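# Cap the tube, stand it in the rack

## Task

Turn the cap onto the tube until it will not turn further, then set the capped tube upright in the rack so it stays there by itself (anything held in place only by the robot does not count); finally release everything and withdraw the hands.

## Robot and tools

Robot: two six-joint arms, left_arm and right_arm, facing each other across a table. Each ends in an identical five-finger right hand, so hand axes and numbers mean the same on both; they are not mirrored. Each hand has six motors: little, ring, middle, index, thumb_bend, thumb_turn.

World frame: origin on the table top halfway between the arm bases, z = 0 at the table surface, +z up, left_arm's base toward +y. The names left and right do not match image sides. Result lines give each hand point's position in metres and orientation as quaternion wxyz, plus velocities in m/s and rad/s, all in this frame. Printed positions can be somewhat off, more so at long reach.

Hand point: a spot 0.05 m in front of the palm where index pad and thumb tip meet in a pinch. Its own axes: +z runs along the straightened fingers (tips 0.06 to 0.07 m beyond the point), +y out of the palm, +x across the palm toward the little finger. A wrist bracket on the little-finger side sticks out 0.03 m past the point along +y and 0.11 m across; it can collide.

A row is 28 numbers, each from -1 to 1, always for both arms: left_arm dx, dy, dz, rx, ry, rz, then left_gripper little, ring, middle, index, thumb_bend, thumb_turn, force_limit, speed; then the same 14 for right_arm and right_gripper. dx..rz are an offset, not a pose: they are measured in that hand point's own axes from its measured pose at the start of the action (for a call's first action, the last pose a result reported). Every row in an action counts from that same start, not from the row before. Scale: 1.0 = 0.6 m or 180 degrees; rx, ry, rz form one rotation vector. Finger values are absolute targets: +1 straight/open, -1 fully curled. thumb_turn +1 puts the thumb beside the palm, -1 in front of it. A pinch is roughly index -0.22, thumb_bend -0.75, thumb_turn -0.57. force_limit maps -1..+1 to about 0..10 N at the fingertip (0..15 N for the two thumb motors) and only stops closing. speed maps -1..+1 from near zero to full (whole travel in 0.6 s). No hand value means keep as is: to leave a hand alone, resend the last eight numbers used for it, or before any, its hand_measured six plus hand_force_limit and hand_speed.

Tools:
- execute_actions(actions): a list of actions; each action is up to 15 rows, one per 1/30 s step, with the last row held to fill 15 steps. An empty list just returns state and images.
- move(target, speed, stop_force, blocking): target is one 28-number row, offsets taken from the last reported pose; both hand points travel straight toward their targets, finishing together, in 0.5 to 10 s. speed is the top path speed in m/s, 0.002 to 0.5 (default 0.25), rotation up to twice that in rad/s. stop_force, 9 to 40 N for both arms, ends an arm's path when its wrist sensor feels that much extra push along the travel direction; the arm then backs to where it was two steps earlier. Use it only very slowly, not with rotation, and not when leaving a surface. blocking=false returns after 0.5 s; then use wait(0) or stop before sending more. The move: line reports done, off_target, moving, held, contact or fault, and limits such as paced or held.
- wait(seconds): 0 to 10, arms hold their last command.
- stop(): brakes a running move.
- zoom_image(camera, region): camera cam_low, cam_left_wrist or cam_right_wrist; region [x0, y0, x1, y1] in pixels, at most 504 by 504.
- show_instructions(): shows the reference image.
- finished_scene(scene): ends the scene; cannot be undone.

Motion details: each step the commanded pose is clipped to within 100 mm and 16 degrees of the measured one, and motion trails commands by about 0.17 s, so big moves may need several actions. Position wins over orientation when both cannot be met. Hand target lines show where each arm is currently driven. A pose unreachable line means the clearance check altered that arm's command.

Gripping: with the thumb turned fully in front, a hand can wrap objects 0.035 to 0.08 m across, the object lying against the palm. Turn the thumb before reaching. A motor moves only when its target changes by at least 0.01, then runs until it arrives or hits force_limit, and locks. Close at speed -0.9 or below for a gentle grip. hand_stopped_by reads moving, target, force, stalled or fault per motor; hand_load_n is fingertip load, positive pushing open. A grip lost shows as loads falling near 0.

Sensors: Wrist force and Wrist torque are in each end effector's axes, noisy (offset up to about 4 N, saturating near 50 N). Joint torques are rough. cam_low is fixed; wrist cameras are fisheye; calibration is approximate.

Avoid: pushing a stiff arm past a contact (torque fault or 150 N force fault stops the arm 10 s); wrist joint limits are 26 N m, larger joints 139 N m. Never let the arms collide or press on each other. Do not knock or drop anything off the table, slam, or push hard. Motors heat while holding loads; warnings start at 70 °C and brakes engage at 85 °C. Loose objects may be nudged now and then. When done, open the hands and move them away so the tube stands unaided.

Each tool is called after "Call:" in YAML: its name, and indented under it one key for each argument.

Reference images:

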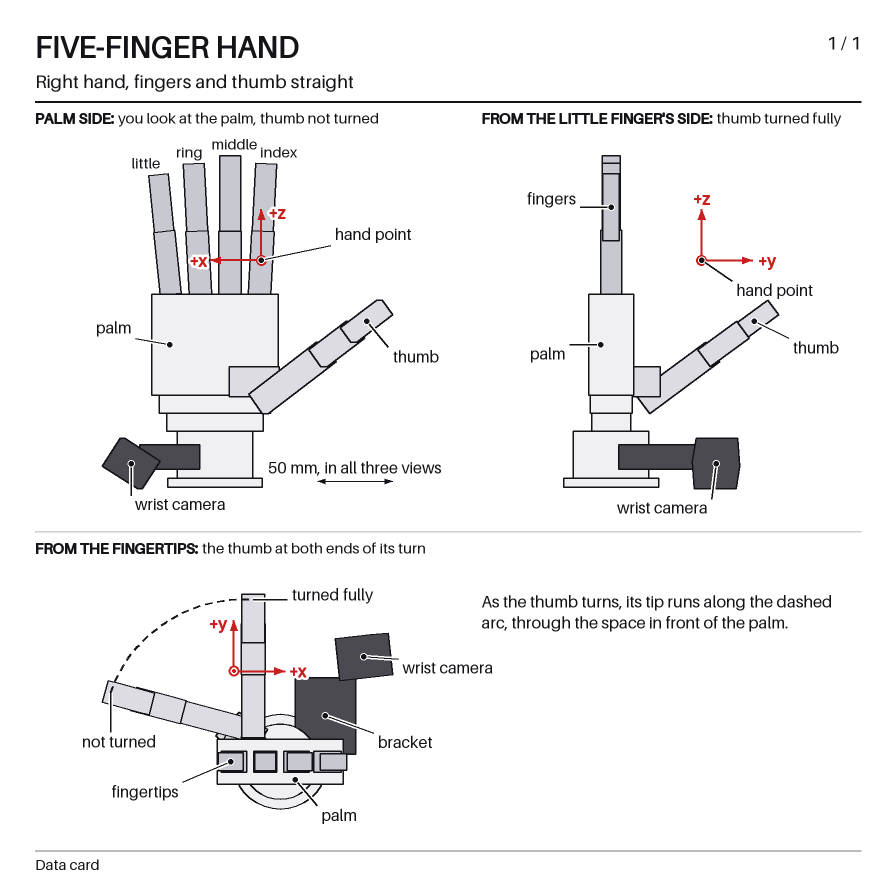

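## Session

Call:
execute_actions:
  actions: []

Scene clock: 0.00 s.
left_arm: end_effector_position=(+0.2911, +0.4851, +0.4802) hand_measured=(+1.000, +1.000, +1.000, +1.000, +1.000, +1.000) hand_load_n=(+0.0, +0.0, +0.0, +0.0, +0.0, +0.0) hand_stopped_by=(target, target, target, target, target, target) hand_force_limit=0.00 hand_speed=-0.80 end_effector_quat_wxyz=(-0.007, +0.371, +0.929, +0.010) end_effector_velocity=(+0.000, -0.000, -0.000) end_effector_angular_velocity=(+0.001, +0.000, +0.000) | right_arm: end_effector_position=(+0.0668, -0.3231, +0.4836) hand_measured=(+1.000, +1.000, +1.000, +1.000, +1.000, +1.000) hand_load_n=(+0.0, +0.0, +0.0, +0.0, +0.0, +0.0) hand_stopped_by=(target, target, target, target, target, target) hand_force_limit=0.00 hand_speed=-0.80 end_effector_quat_wxyz=(+0.009, -0.387, +0.922, -0.003) end_effector_velocity=(+0.000, +0.000, -0.000) end_effector_angular_velocity=(-0.000, -0.001, -0.000)
Joint positions: left_arm=[ 0.565 -1.748  1.364  1.978  1.564 -1.903] | right_arm=[-1.188 -1.733  1.329  1.957  1.579 -1.906]
Joint velocities: left_arm=[ 0.     0.001  0.     0.    -0.    -0.   ] | right_arm=[-0.     0.     0.    -0.001  0.    -0.   ]
Joint torques (N m, as the arm reports them, + toward a larger angle): no reading
Motor temperatures (°C, as the motors report them): left_arm=[27 27 27 34 28 38] | right_arm=[29 28 29 37 37 37]
Wrist force (N, on the end effector, along its own x y z axes, offset not removed): no reading
Wrist torque (N m, same axes, about the end effector's origin, offset not removed): no reading
Hand target (left_arm): +0.291, +0.485, +0.480; -0.007, +0.371, +0.929, +0.010
Hand target (right_arm): +0.067, -0.323, +0.484; +0.009, -0.387, +0.922, -0.003

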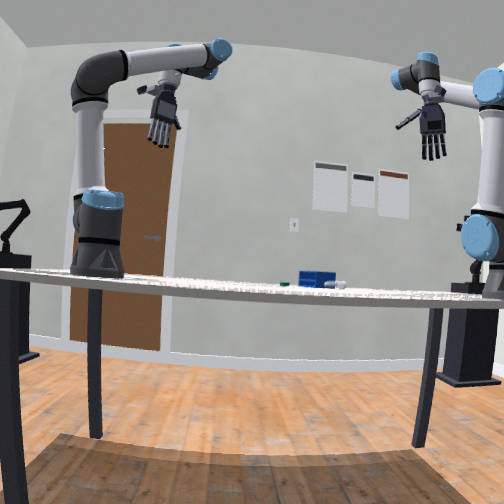

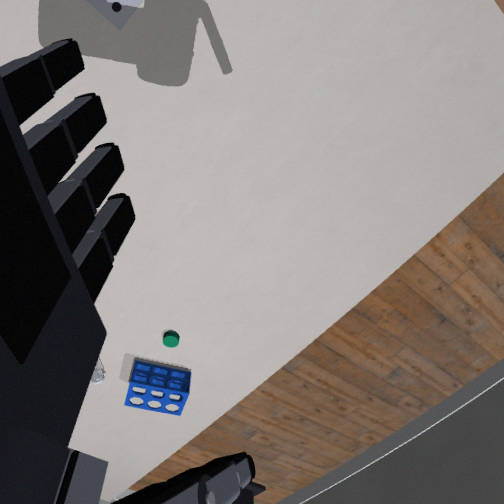

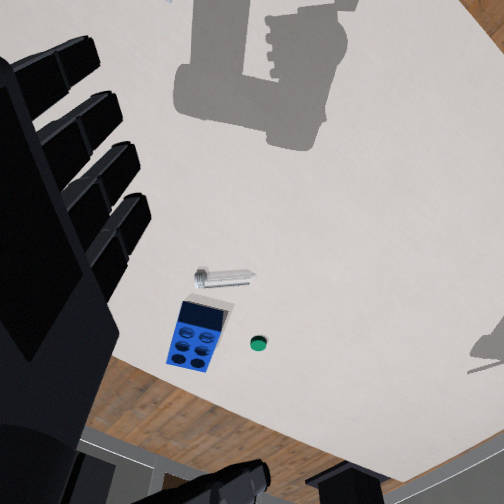

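Call:
zoom_image:
  camera: "cam_right_wrist"
  region: [150, 250, 290, 390]

Call:
zoom_image:
  camera: "cam_low"
  region: [265, 250, 365, 310]

Call:
zoom_image:
  camera: "cam_left_wrist"
  region: [75, 300, 215, 440]

Region (150, 250, 290, 390) of cam_right_wrist's 504x504 image, scaled by 3.600, with more detail than that image has.

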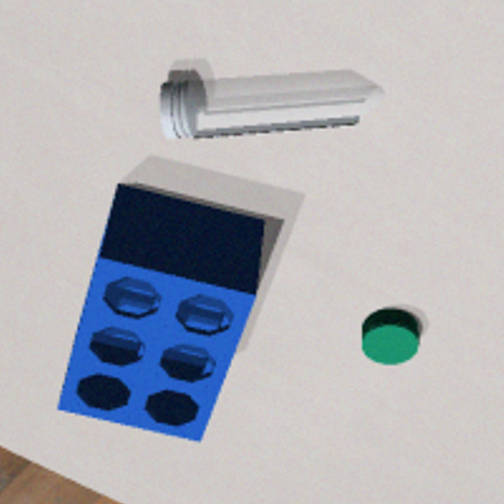

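Region (265, 250, 365, 310) of cam_low's 504x504 image, scaled by 5.040, with more detail than that image has; it fills the top 302 rows of this view, and the rest is white.

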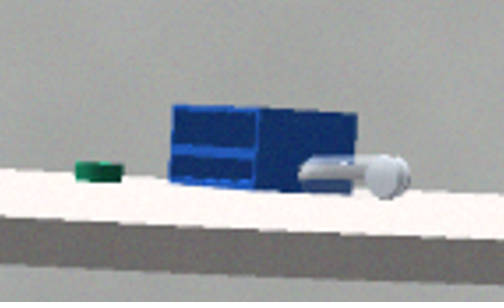

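Region (75, 300, 215, 440) of cam_left_wrist's 504x504 image, scaled by 3.600, with more detail than that image has.

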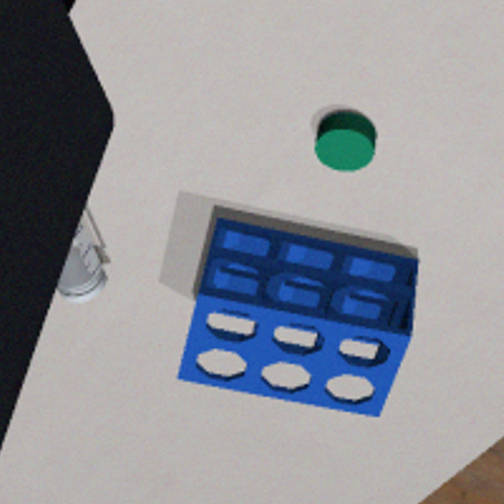

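Call:
move:
  target: [0,0,0,0,0,0,1,1,1,1,1,1,0,-0.8,-0.523,-0.217,0.557,0.264,-0.253,-0.437,-1,-1,-1,0.3,-0.2,-0.57,0,0]

Call:
zoom_image:
  camera: "cam_low"
  region: [265, 170, 445, 310]

Scene clock: 6.43 s.
left_arm: end_effector_position=(+0.2911, +0.4851, +0.4802) hand_measured=(+1.000, +1.000, +1.000, +1.000, +1.000, +1.000) hand_load_n=(+0.0, +0.0, +0.0, +0.0, +0.0, +0.0) hand_stopped_by=(target, target, target, target, target, target) hand_force_limit=0.00 hand_speed=-0.80 end_effector_quat_wxyz=(-0.007, +0.371, +0.929, +0.010) end_effector_velocity=(-0.000, -0.000, +0.000) end_effector_angular_velocity=(-0.000, +0.000, -0.001) | right_arm: end_effector_position=(+0.3856, -0.1909, +0.1555) hand_measured=(-1.000, -1.000, -1.000, +0.300, -0.200, -0.570) hand_load_n=(+0.0, +0.0, +0.0, +0.0, +0.0, +0.0) hand_stopped_by=(target, target, target, target, target, target) hand_force_limit=0.00 hand_speed=0.00 end_effector_quat_wxyz=(+0.462, -0.792, +0.341, -0.207) end_effector_velocity=(+0.002, +0.001, -0.001) end_effector_angular_velocity=(+0.001, -0.007, +0.008)
Joint positions: left_arm=[ 0.565 -1.748  1.364  1.978  1.564 -1.903] | right_arm=[-1.294 -1.424  1.865  0.101  1.233 -3.353]
Joint velocities: left_arm=[-0.  0. -0.  0.  0.  0.] | right_arm=[-0.001  0.005  0.    -0.01  -0.007 -0.006]
Joint torques (N m, as the arm reports them, + toward a larger angle): left_arm=[ -0.35  -9.27 -18.64   2.    -0.12  -0.03] | right_arm=[ -9.47 -15.25  -7.26  -1.51  -2.83  -2.12]
Motor temperatures (°C, as the motors report them): left_arm=[27 27 27 34 28 38] | right_arm=[29 28 29 37 37 37]
Wrist force (N, on the end effector, along its own x y z axes, offset not removed): left_arm=[0.6 -1.5 1.8] | right_arm=[3.6 1.1 -3.4]
Wrist torque (N m, same axes, about the end effector's origin, offset not removed): left_arm=[-0.56 -0.33 -0.09] | right_arm=[0.46 -0.17 0.26]
Hand target (left_arm): +0.291, +0.485, +0.480; -0.007, +0.371, +0.929, +0.010
Hand target (right_arm): +0.386, -0.191, +0.155; -0.463, +0.792, -0.341, +0.207
Off the commanded pose (left_arm): 0.000 m, 0 deg.
Off the commanded pose (right_arm): 0.001 m, 0 deg.
move: done
camera_calibration (this result's frames):
cam_left_wrist: T_world_to_cam=[[0.779469, 0.624041, 0.0547735, -0.556784], [0.512908, -0.685958, 0.516127, -0.0597157], [0.359657, -0.374212, -0.854759, 0.617528], [0, 0, 0, 1]] pos_world=[0.242526, 0.53758, 0.589155]
cam_right_wrist: T_world_to_cam=[[-0.42424, -0.240478, -0.873036, 0.252308], [-0.881241, 0.331522, 0.336909, 0.352165], [0.208411, 0.912285, -0.352564, 0.274764], [0, 0, 0, 1]] pos_world=[0.360117, -0.306739, 0.198499]

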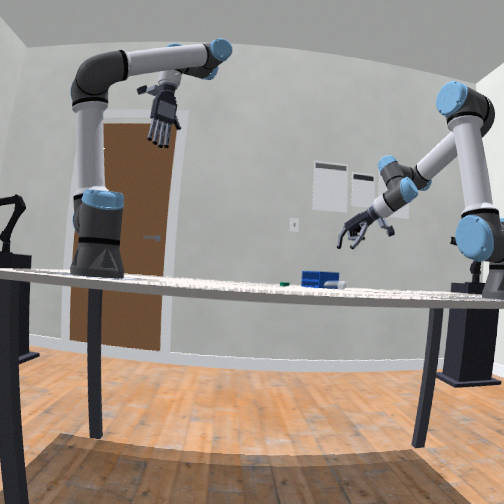

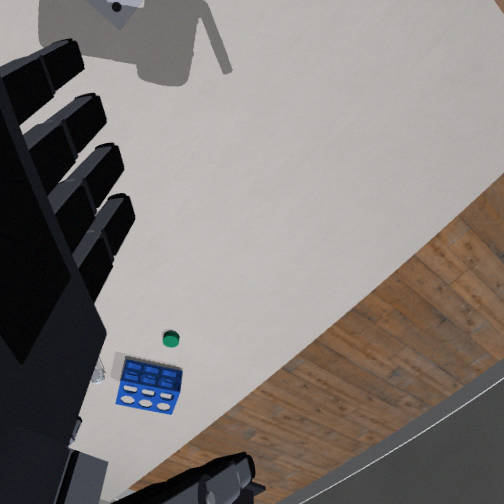

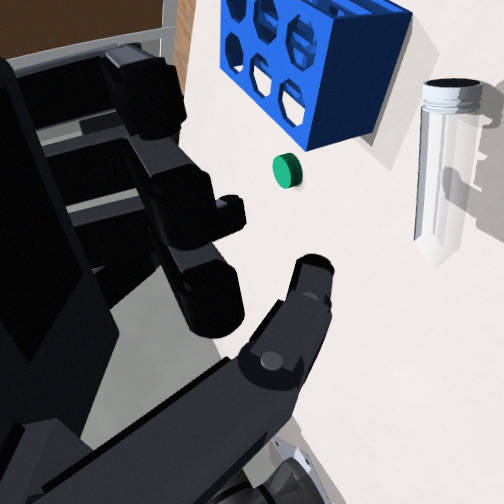

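Region (265, 170, 445, 310) of cam_low's 504x504 image, scaled by 2.800, with more detail than that image has.

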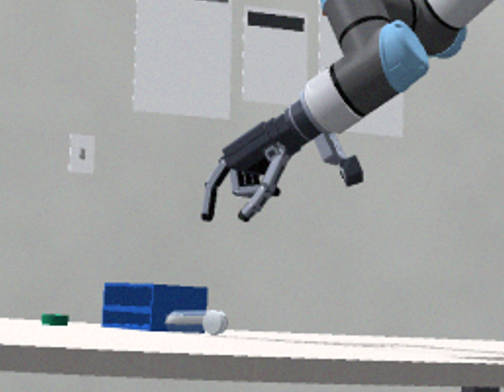

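Call:
move:
  target: [0,0,0,0,0,0,1,1,1,1,1,1,0,-0.8,-0.007,0.122,0.104,0,0,0,-1,-1,-1,0.3,-0.2,-0.57,0,0]
  speed: 0.12

Call:
zoom_image:
  camera: "cam_low"
  region: [290, 230, 390, 300]

Scene clock: 10.40 s.
left_arm: end_effector_position=(+0.2911, +0.4851, +0.4802) hand_measured=(+1.000, +1.000, +1.000, +1.000, +1.000, +1.000) hand_load_n=(+0.0, +0.0, +0.0, +0.0, +0.0, +0.0) hand_stopped_by=(target, target, target, target, target, target) hand_force_limit=0.00 hand_speed=-0.80 end_effector_quat_wxyz=(-0.007, +0.371, +0.929, +0.010) end_effector_velocity=(-0.000, +0.001, +0.000) end_effector_angular_velocity=(-0.002, -0.001, -0.000) | right_arm: end_effector_position=(+0.3972, -0.1758, +0.0613) hand_measured=(-1.000, -1.000, -1.000, +0.300, -0.200, -0.570) hand_load_n=(+0.0, +0.0, +0.0, +0.0, +0.0, +0.0) hand_stopped_by=(target, target, target, target, target, target) hand_force_limit=0.00 hand_speed=0.00 end_effector_quat_wxyz=(+0.462, -0.792, +0.341, -0.207) end_effector_velocity=(+0.001, +0.001, -0.002) end_effector_angular_velocity=(-0.001, -0.002, +0.001)
Joint positions: left_arm=[ 0.565 -1.748  1.364  1.978  1.564 -1.903] | right_arm=[-1.268 -1.259  1.936 -0.139  1.255 -3.339]
Joint velocities: left_arm=[ 0.    -0.002  0.     0.     0.     0.   ] | right_arm=[ 0.001  0.004  0.    -0.005  0.    -0.002]
Joint torques (N m, as the arm reports them, + toward a larger angle): left_arm=[  0.28  -8.37 -18.64   2.17  -0.1    0.13] | right_arm=[  8.99 -19.98  -4.71  -1.72   2.45   2.36]
Motor temperatures (°C, as the motors report them): left_arm=[27 27 27 34 28 38] | right_arm=[29 28 29 37 37 37]
Wrist force (N, on the end effector, along its own x y z axes, offset not removed): left_arm=[2.2 -1.9 1.0] | right_arm=[0.2 -4.0 -1.5]
Wrist torque (N m, same axes, about the end effector's origin, offset not removed): left_arm=[-0.53 -0.54 0.06] | right_arm=[-0.59 0.13 -0.15]
Hand target (left_arm): +0.291, +0.485, +0.480; -0.007, +0.371, +0.929, +0.010
Hand target (right_arm): +0.397, -0.176, +0.061; -0.462, +0.792, -0.341, +0.207
Off the commanded pose (left_arm): 0.000 m, 0 deg.
Off the commanded pose (right_arm): 0.000 m, 0 deg.
move: done
camera_calibration (this result's frames):
cam_left_wrist: T_world_to_cam=[[0.779469, 0.624041, 0.0547735, -0.556784], [0.512908, -0.685958, 0.516128, -0.0597159], [0.359657, -0.374212, -0.854759, 0.617528], [0, 0, 0, 1]] pos_world=[0.242526, 0.53758, 0.589155]
cam_right_wrist: T_world_to_cam=[[-0.424263, -0.240473, -0.873025, 0.178626], [-0.881235, 0.331505, 0.33694, 0.389127], [0.208387, 0.912292, -0.352559, 0.225424], [0, 0, 0, 1]] pos_world=[0.371721, -0.291695, 0.104308]

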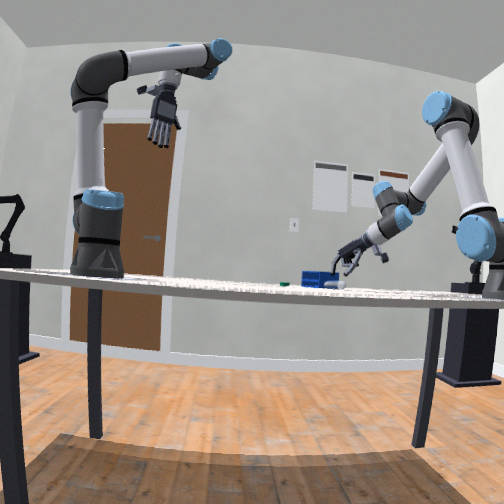

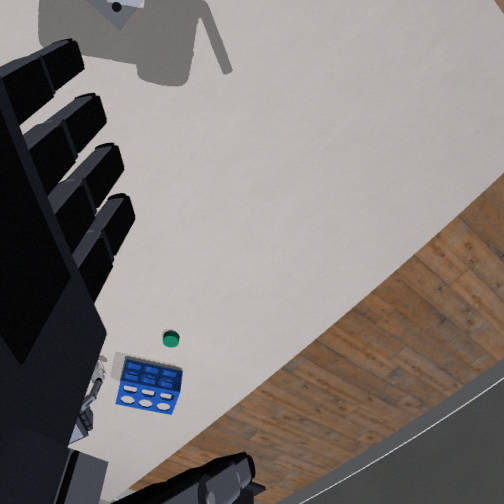

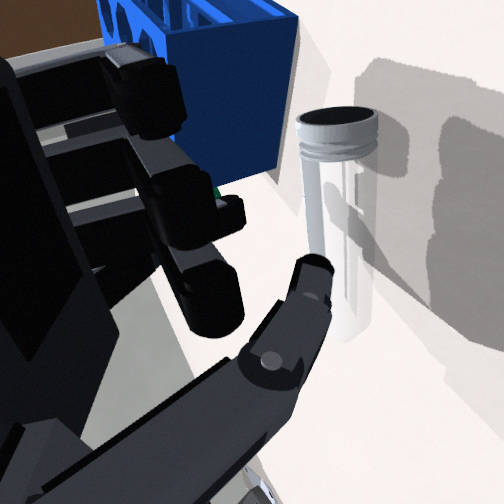

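Region (290, 230, 390, 300) of cam_low's 504x504 image, scaled by 5.040, with more detail than that image has; it fills the top 353 rows of this view, and the rest is white.

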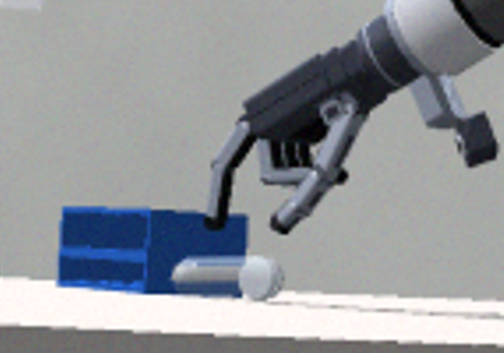

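Call:
move:
  target: [0,0,0,0,0,0,1,1,1,1,1,1,0,-0.8,0,0.05,0.038,0,0,0,-1,-1,-1,0.37,-0.1,-0.57,0,0]
  speed: 0.04

Call:
zoom_image:
  camera: "cam_low"
  region: [290, 230, 390, 300]

Scene clock: 12.03 s.
left_arm: end_effector_position=(+0.2911, +0.4851, +0.4802) hand_measured=(+1.000, +1.000, +1.000, +1.000, +1.000, +1.000) hand_load_n=(+0.0, +0.0, +0.0, +0.0, +0.0, +0.0) hand_stopped_by=(target, target, target, target, target, target) hand_force_limit=0.00 hand_speed=-0.80 end_effector_quat_wxyz=(-0.007, +0.371, +0.929, +0.010) end_effector_velocity=(-0.000, -0.000, +0.000) end_effector_angular_velocity=(-0.001, +0.000, -0.001) | right_arm: end_effector_position=(+0.4014, -0.1726, +0.0242) hand_measured=(-1.000, -1.000, -1.000, +0.370, -0.100, -0.570) hand_load_n=(+0.0, +0.0, +0.0, +0.0, +0.0, +0.0) hand_stopped_by=(target, target, target, target, target, target) hand_force_limit=0.00 hand_speed=0.00 end_effector_quat_wxyz=(+0.462, -0.792, +0.341, -0.207) end_effector_velocity=(+0.001, +0.000, -0.003) end_effector_angular_velocity=(+0.001, +0.001, -0.002)
Joint positions: left_arm=[ 0.565 -1.748  1.364  1.978  1.564 -1.903] | right_arm=[-1.264 -1.187  1.954 -0.23   1.259 -3.337]
Joint velocities: left_arm=[ 0.    -0.    -0.    -0.     0.     0.001] | right_arm=[ 0.     0.006  0.001 -0.006  0.002  0.003]
Joint torques (N m, as the arm reports them, + toward a larger angle): left_arm=[ -0.3   -8.53 -17.84   2.08  -0.15  -0.02] | right_arm=[  8.67 -21.16  -3.76  -1.94   2.52   2.36]
Motor temperatures (°C, as the motors report them): left_arm=[27 27 27 34 28 38] | right_arm=[29 28 29 37 37 37]
Wrist force (N, on the end effector, along its own x y z axes, offset not removed): left_arm=[1.2 -1.2 2.7] | right_arm=[1.4 -1.9 -2.9]
Wrist torque (N m, same axes, about the end effector's origin, offset not removed): left_arm=[-0.58 -0.45 0.03] | right_arm=[0.23 -0.12 -0.01]
Hand target (left_arm): +0.291, +0.485, +0.480; -0.007, +0.371, +0.929, +0.010
Hand target (right_arm): +0.401, -0.173, +0.024; -0.462, +0.792, -0.341, +0.207
Off the commanded pose (left_arm): 0.000 m, 0 deg.
Off the commanded pose (right_arm): 0.000 m, 0 deg.
move: done
camera_calibration (this result's frames):
cam_left_wrist: T_world_to_cam=[[0.779469, 0.624041, 0.0547736, -0.556784], [0.512908, -0.685958, 0.516127, -0.0597158], [0.359657, -0.374212, -0.854759, 0.617528], [0, 0, 0, 1]] pos_world=[0.242526, 0.53758, 0.589155]
cam_right_wrist: T_world_to_cam=[[-0.424276, -0.240485, -0.873016, 0.148803], [-0.881232, 0.331504, 0.336951, 0.404169], [0.208377, 0.912289, -0.352572, 0.208533], [0, 0, 0, 1]] pos_world=[0.375847, -0.288441, 0.0672456]

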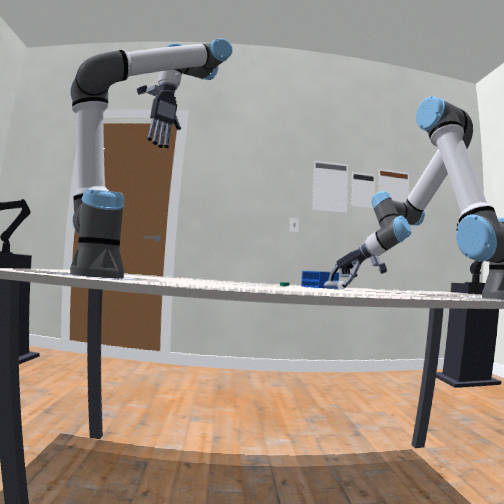

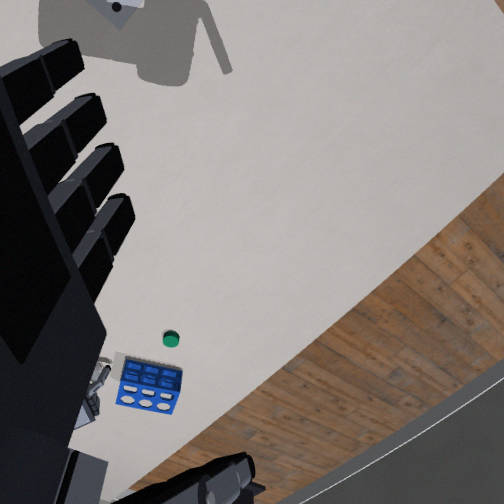

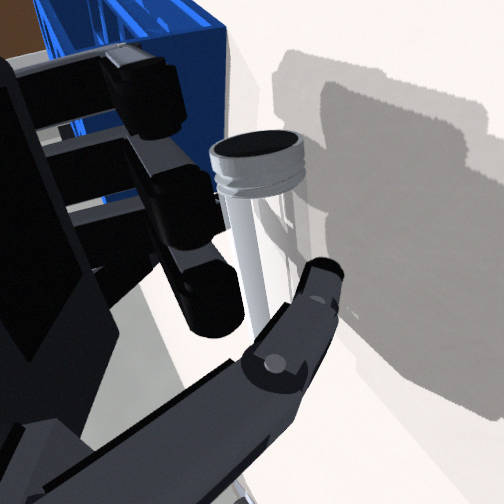

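Region (290, 230, 390, 300) of cam_low's 504x504 image, scaled by 5.040, with more detail than that image has; it fills the top 353 rows of this view, and the rest is white.

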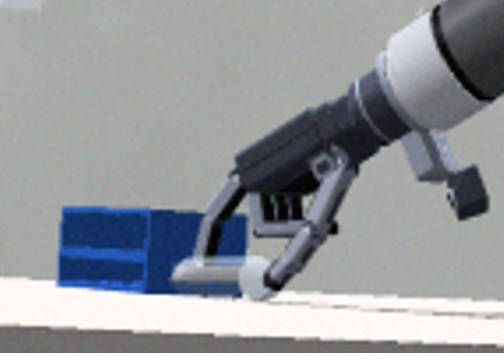

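Call:
move:
  target: [0,0,0,0,0,0,1,1,1,1,1,1,0,-0.8,0,0.004,0.003,0,0,0,-1,-1,-1,-0.2,-0.6,-0.57,0.3,-0.8]
  speed: 0.02

Call:
move:
  target: [0,0,0,0,0,0,1,1,1,1,1,1,0,-0.8,0,-0.06,-0.04,0,0,0,-1,-1,-1,-0.2,-0.6,-0.57,0.3,-0.8]
  speed: 0.06

Scene clock: 15.30 s.
left_arm: end_effector_position=(+0.2911, +0.4851, +0.4802) hand_measured=(+1.000, +1.000, +1.000, +1.000, +1.000, +1.000) hand_load_n=(+0.0, +0.0, +0.0, +0.0, +0.0, +0.0) hand_stopped_by=(target, target, target, target, target, target) hand_force_limit=0.00 hand_speed=-0.80 end_effector_quat_wxyz=(-0.007, +0.371, +0.929, +0.010) end_effector_velocity=(+0.000, -0.000, -0.000) end_effector_angular_velocity=(+0.001, +0.000, +0.001) | right_arm: end_effector_position=(+0.4017, -0.1723, +0.0212) hand_measured=(-1.000, -1.000, -1.000, +0.086, -0.350, -0.570) hand_load_n=(+0.0, +0.0, +0.0, +13.5, +9.5, +0.0) hand_stopped_by=(target, target, target, force, force, target) hand_force_limit=0.30 hand_speed=-0.80 end_effector_quat_wxyz=(+0.462, -0.792, +0.341, -0.207) end_effector_velocity=(-0.001, +0.000, -0.000) end_effector_angular_velocity=(+0.000, +0.002, +0.000)
Joint positions: left_arm=[ 0.565 -1.748  1.364  1.978  1.564 -1.903] | right_arm=[-1.264 -1.181  1.955 -0.237  1.259 -3.337]
Joint velocities: left_arm=[ 0.001  0.001  0.     0.     0.    -0.   ] | right_arm=[ 0.     0.     0.     0.001 -0.     0.001]
Joint torques (N m, as the arm reports them, + toward a larger angle): left_arm=[ -0.5   -8.77 -19.43   2.13  -0.13  -0.1 ] | right_arm=[  8.66 -20.81  -3.05  -1.89   2.6    2.26]
Motor temperatures (°C, as the motors report them): left_arm=[27 27 27 34 28 38] | right_arm=[29 28 29 37 37 37]
Wrist force (N, on the end effector, along its own x y z axes, offset not removed): left_arm=[0.2 -1.1 2.2] | right_arm=[2.9 -2.2 -1.9]
Wrist torque (N m, same axes, about the end effector's origin, offset not removed): left_arm=[-0.52 -0.35 0.00] | right_arm=[-0.22 -0.07 0.49]
Hand target (left_arm): +0.291, +0.485, +0.480; -0.007, +0.371, +0.929, +0.010
Hand target (right_arm): +0.402, -0.172, +0.021; -0.462, +0.792, -0.341, +0.207
Off the commanded pose (left_arm): 0.000 m, 0 deg.
Off the commanded pose (right_arm): 0.000 m, 0 deg.
move: done
camera_calibration (this result's frames):
cam_left_wrist: T_world_to_cam=[[0.779469, 0.624041, 0.0547736, -0.556784], [0.512908, -0.685958, 0.516127, -0.0597157], [0.359657, -0.374211, -0.854759, 0.617528], [0, 0, 0, 1]] pos_world=[0.242526, 0.53758, 0.589155]
cam_right_wrist: T_world_to_cam=[[-0.424276, -0.240485, -0.873016, 0.146402], [-0.881231, 0.331505, 0.336951, 0.405368], [0.208377, 0.912289, -0.352572, 0.207191], [0, 0, 0, 1]] pos_world=[0.376164, -0.288192, 0.0642722]

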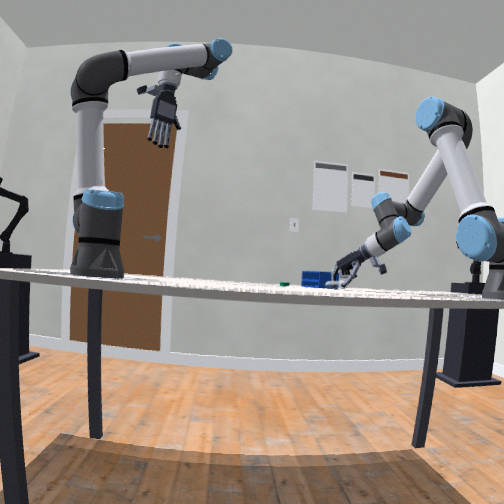

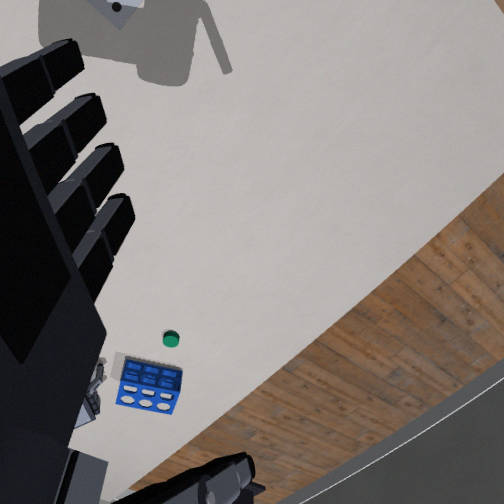

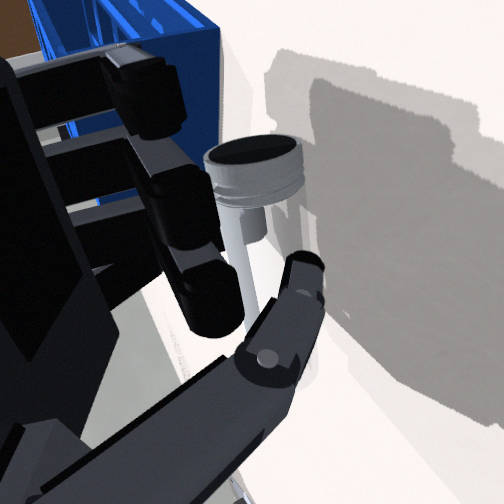

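Scene clock: 16.47 s.
left_arm: end_effector_position=(+0.2911, +0.4851, +0.4802) hand_measured=(+1.000, +1.000, +1.000, +1.000, +1.000, +1.000) hand_load_n=(+0.0, +0.0, +0.0, +0.0, +0.0, +0.0) hand_stopped_by=(target, target, target, target, target, target) hand_force_limit=0.00 hand_speed=-0.80 end_effector_quat_wxyz=(-0.007, +0.371, +0.929, +0.010) end_effector_velocity=(-0.000, +0.000, +0.000) end_effector_angular_velocity=(-0.001, -0.000, -0.002) | right_arm: end_effector_position=(+0.3989, -0.1743, +0.0642) hand_measured=(-1.000, -1.000, -1.000, +0.086, -0.350, -0.570) hand_load_n=(+0.0, +0.0, +0.0, +13.5, +9.5, +0.0) hand_stopped_by=(target, target, target, force, force, target) hand_force_limit=0.30 hand_speed=-0.80 end_effector_quat_wxyz=(+0.462, -0.792, +0.341, -0.207) end_effector_velocity=(-0.000, +0.000, +0.002) end_effector_angular_velocity=(-0.000, -0.000, +0.000)
Joint positions: left_arm=[ 0.565 -1.748  1.364  1.978  1.564 -1.903] | right_arm=[-1.266 -1.259  1.926 -0.13   1.257 -3.338]
Joint velocities: left_arm=[-0.001 -0.001 -0.     0.     0.     0.001] | right_arm=[ 0.001 -0.003 -0.002  0.005  0.    -0.   ]
Joint torques (N m, as the arm reports them, + toward a larger angle): left_arm=[ -0.55  -8.88 -19.21   2.12  -0.04  -0.1 ] | right_arm=[ -9.99 -37.62 -27.96   1.79  -2.88  -2.27]
Motor temperatures (°C, as the motors report them): left_arm=[27 27 27 34 28 38] | right_arm=[29 28 29 37 37 37]
Wrist force (N, on the end effector, along its own x y z axes, offset not removed): left_arm=[0.7 0.1 1.7] | right_arm=[-1.4 -2.6 -1.1]
Wrist torque (N m, same axes, about the end effector's origin, offset not removed): left_arm=[-0.34 -0.34 -0.07] | right_arm=[-0.28 0.53 -0.12]
Hand target (left_arm): +0.291, +0.485, +0.480; -0.007, +0.371, +0.929, +0.010
Hand target (right_arm): +0.399, -0.174, +0.064; -0.462, +0.792, -0.341, +0.207
Off the commanded pose (left_arm): 0.000 m, 0 deg.
Off the commanded pose (right_arm): 0.000 m, 0 deg.
move: done
camera_calibration (this result's frames):
cam_left_wrist: T_world_to_cam=[[0.779469, 0.624041, 0.0547735, -0.556784], [0.512908, -0.685958, 0.516127, -0.0597156], [0.359657, -0.374212, -0.854759, 0.617528], [0, 0, 0, 1]] pos_world=[0.242526, 0.53758, 0.589155]
cam_right_wrist: T_world_to_cam=[[-0.424266, -0.240469, -0.873026, 0.182229], [-0.881234, 0.331505, 0.336944, 0.389055], [0.208388, 0.912293, -0.352555, 0.22469], [0, 0, 0, 1]] pos_world=[0.373339, -0.290137, 0.107216]

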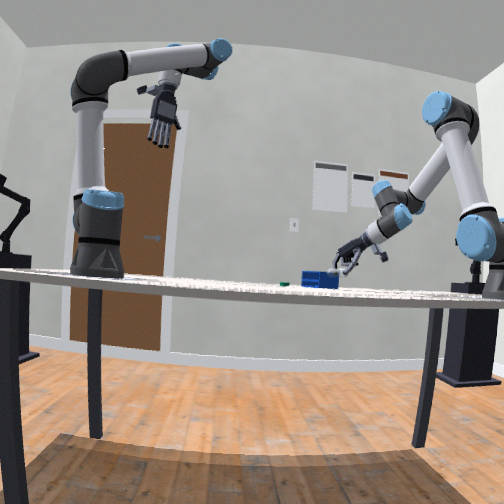

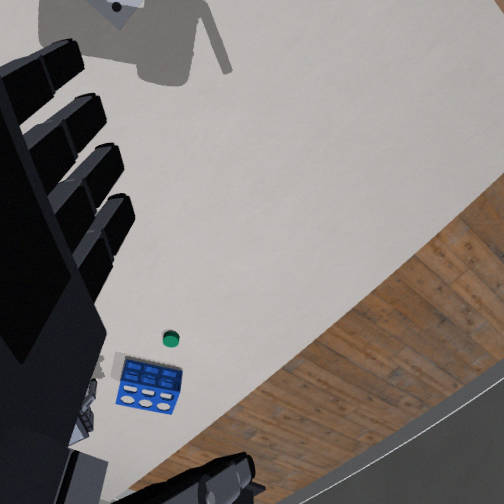

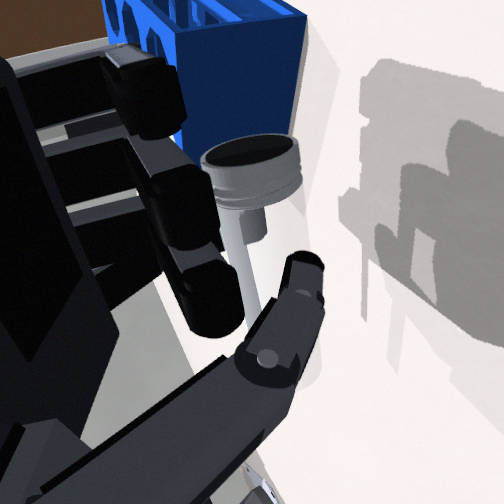

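Call:
move:
  target: [-0.178,-0.6,0.467,0.203,-0.478,0.202,0.4,0.4,0.4,0.4,0,-0.8,0,0,-0.437,-0.247,-0.193,0.329,-0.082,-0.521,-1,-1,-1,-0.2,-0.6,-0.57,0.3,-0.8]

Call:
zoom_image:
  camera: "cam_low"
  region: [220, 130, 400, 270]

Scene clock: 21.87 s.
left_arm: end_effector_position=(+0.1425, +0.2147, +0.2360) hand_measured=(+0.400, +0.400, +0.400, +0.400, +0.000, -0.800) hand_load_n=(+0.0, +0.0, +0.0, +0.0, +0.0, +0.0) hand_stopped_by=(target, target, target, target, target, target) hand_force_limit=0.00 hand_speed=0.00 end_effector_quat_wxyz=(+0.325, +0.566, +0.614, -0.445) end_effector_velocity=(-0.000, -0.000, -0.000) end_effector_angular_velocity=(+0.000, -0.001, -0.001) | right_arm: end_effector_position=(+0.1976, -0.0005, +0.2471) hand_measured=(-1.000, -1.000, -1.000, +0.086, -0.350, -0.570) hand_load_n=(+0.0, +0.0, +0.0, +13.5, +9.5, +0.0) hand_stopped_by=(target, target, target, force, force, target) hand_force_limit=0.30 hand_speed=-0.80 end_effector_quat_wxyz=(-0.500, +0.500, +0.499, +0.501) end_effector_velocity=(-0.001, +0.001, +0.002) end_effector_angular_velocity=(-0.004, -0.012, +0.007)
Joint positions: left_arm=[-0.848 -2.507  2.539  0.528  0.833 -2.166] | right_arm=[-0.89  -1.513  2.076 -0.565  0.759 -4.711]
Joint velocities: left_arm=[-0.001  0.001 -0.    -0.    -0.     0.001] | right_arm=[ 0.002  0.001 -0.007  0.012 -0.005 -0.016]
Joint torques (N m, as the arm reports them, + toward a larger angle): left_arm=[ 10.38  24.48 -31.52  -1.53   1.08  -2.63] | right_arm=[  9.55 -11.21 -30.42   0.61  -2.64  -2.58]
Motor temperatures (°C, as the motors report them): left_arm=[27 27 27 34 28 38] | right_arm=[29 28 29 37 37 37]
Wrist force (N, on the end effector, along its own x y z axes, offset not removed): left_arm=[0.6 -1.7 0.8] | right_arm=[-0.1 -1.3 0.5]
Wrist torque (N m, same axes, about the end effector's origin, offset not removed): left_arm=[-0.52 -0.34 -0.10] | right_arm=[0.01 0.16 -0.10]
Hand target (left_arm): +0.142, +0.215, +0.236; +0.325, +0.566, +0.614, -0.445
Hand target (right_arm): +0.197, -0.000, +0.247; +0.500, -0.500, -0.500, -0.501
Off the commanded pose (left_arm): 0.075 m, 26 deg; orientation clipped at the last step of the last action.
Off the commanded pose (right_arm): 0.001 m, 0 deg.
move: held (left_arm); limits=paced,held; held on 26 of 133 steps (left_arm), including the last (left_arm)
pose unreachable (left arm): on one or more control steps of this call, first in action 0 (counted from 0), this arm could not follow its commanded pose, so it was not sent that pose on those steps. On the call's last step it was still not sent that pose. It may still have moved: this result reports where it is.
cause: the commanded pose would bring two parts of the arm too close to each other (joints 3 (elbow) to 5 (wrist 2) lie between them).
camera_calibration (this result's frames):
cam_left_wrist: T_world_to_cam=[[0.998022, -0.0495411, -0.0386992, -0.123276], [0.0459607, 0.155019, 0.986842, -0.267969], [-0.0428901, -0.986668, 0.15699, 0.311183], [0, 0, 0, 1]] pos_world=[0.148694, 0.342467, 0.21082]
cam_right_wrist: T_world_to_cam=[[0.992215, 0.0079405, -0.124284, -0.166444], [-0.100858, -0.534194, -0.839324, 0.228532], [-0.0730566, 0.845325, -0.529234, 0.271795], [0, 0, 0, 1]] pos_world=[0.208054, -0.106353, 0.314969]

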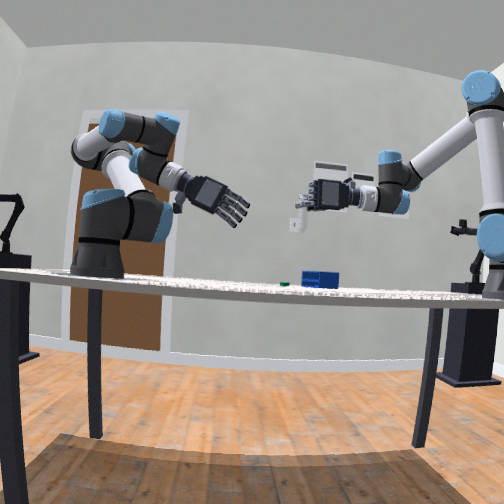

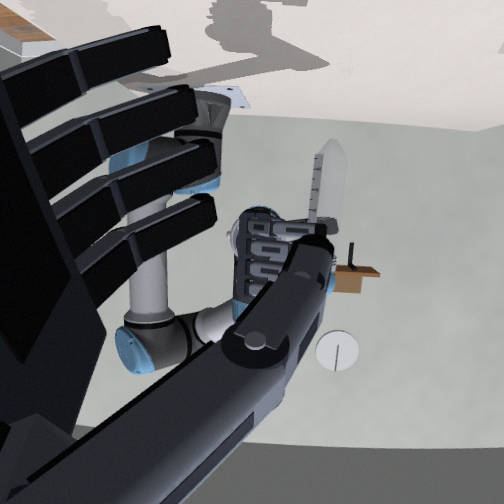

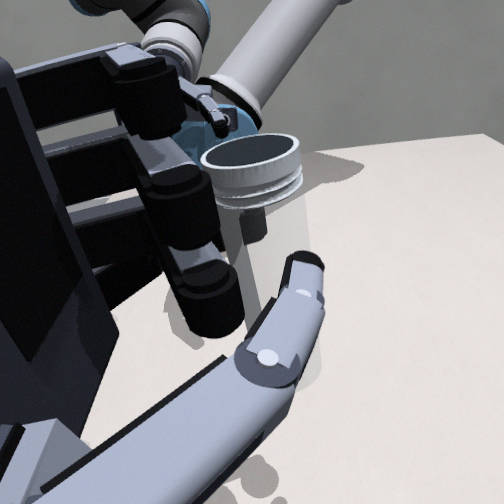

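Region (220, 130, 400, 270) of cam_low's 504x504 image, scaled by 2.800, with more detail than that image has.

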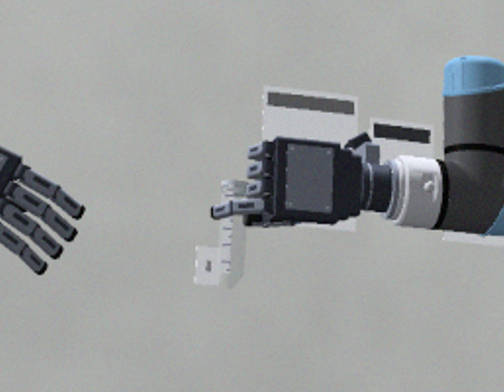

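Call:
move:
  target: [-0.108,0.09,0.2,0,0,0,0.4,0.4,0.4,0.4,0,-0.8,0,0,0,0.167,-0.133,0,0,0,-1,-1,-1,-0.2,-0.6,-0.57,0.3,-0.8]
  speed: 0.12

Scene clock: 28.43 s.
left_arm: end_effector_position=(+0.1908, +0.0824, +0.2402) hand_measured=(+0.400, +0.400, +0.400, +0.400, +0.000, -0.800) hand_load_n=(+0.0, +0.0, +0.0, +0.0, +0.0, +0.0) hand_stopped_by=(target, target, target, target, target, target) hand_force_limit=0.00 hand_speed=0.00 end_effector_quat_wxyz=(+0.345, +0.552, +0.623, -0.434) end_effector_velocity=(+0.005, -0.011, -0.002) end_effector_angular_velocity=(+0.012, +0.023, -0.080) | right_arm: end_effector_position=(+0.2977, -0.0805, +0.2469) hand_measured=(-1.000, -1.000, -1.000, +0.086, -0.350, -0.570) hand_load_n=(+0.0, +0.0, +0.0, +13.5, +9.5, +0.0) hand_stopped_by=(target, target, target, force, force, target) hand_force_limit=0.30 hand_speed=-0.80 end_effector_quat_wxyz=(-0.500, +0.500, +0.500, +0.501) end_effector_velocity=(-0.000, -0.000, -0.000) end_effector_angular_velocity=(-0.000, +0.000, +0.001)
Joint positions: left_arm=[ 0.013 -1.774  2.219 -0.049  1.553 -1.753] | right_arm=[-1.237 -1.528  2.093 -0.566  0.412 -4.711]
Joint velocities: left_arm=[ 0.116  0.056 -0.047 -0.     0.19   0.054] | right_arm=[-0.    -0.    -0.     0.001 -0.001 -0.   ]
Joint torques (N m, as the arm reports them, + toward a larger angle): left_arm=[ 10.97  -0.48 -31.37  -2.63   1.93   2.65] | right_arm=[ -8.57  -9.93 -30.03  -2.2   -2.59   2.16]
Motor temperatures (°C, as the motors report them): left_arm=[27 27 27 34 28 38] | right_arm=[29 28 29 37 37 37]
Wrist force (N, on the end effector, along its own x y z axes, offset not removed): left_arm=[0.7 -1.7 1.5] | right_arm=[-0.9 -1.8 -1.4]
Wrist torque (N m, same axes, about the end effector's origin, offset not removed): left_arm=[-0.58 -0.34 -0.03] | right_arm=[-0.06 0.23 -0.24]
Hand target (left_arm): +0.191, +0.081, +0.240; +0.340, +0.555, +0.620, -0.437
Hand target (right_arm): +0.298, -0.081, +0.247; +0.500, -0.500, -0.500, -0.501
Off the commanded pose (left_arm): 0.006 m, 3 deg.
Off the commanded pose (right_arm): 0.000 m, 0 deg.
move: moving (left_arm; no rest 5 s after the path's end); limits=paced
camera_calibration (this result's frames):
cam_left_wrist: T_world_to_cam=[[0.999789, 0.00217223, -0.0204197, -0.186848], [0.0197669, 0.167609, 0.985655, -0.249623], [0.0055636, -0.985851, 0.167531, 0.170178], [0, 0, 0, 1]] pos_world=[0.190796, 0.210015, 0.213717]
cam_right_wrist: T_world_to_cam=[[0.992247, 0.00789154, -0.124031, -0.265245], [-0.100641, -0.534522, -0.839141, 0.195488], [-0.0729192, 0.845117, -0.529584, 0.346659], [0, 0, 0, 1]] pos_world=[0.308141, -0.186382, 0.314729]

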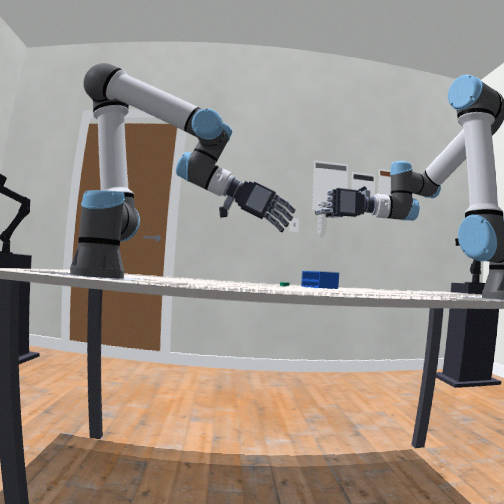

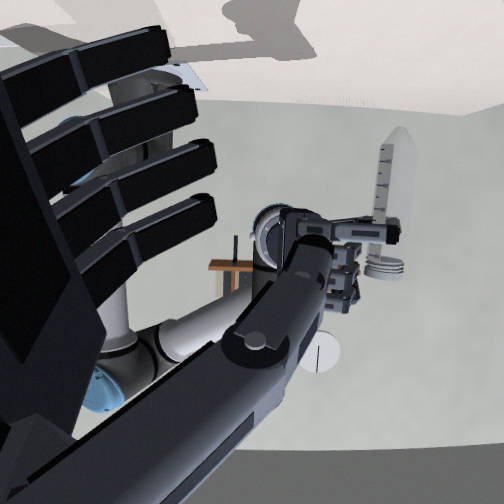

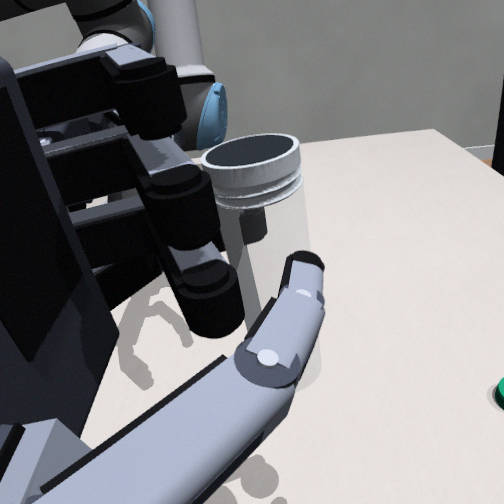

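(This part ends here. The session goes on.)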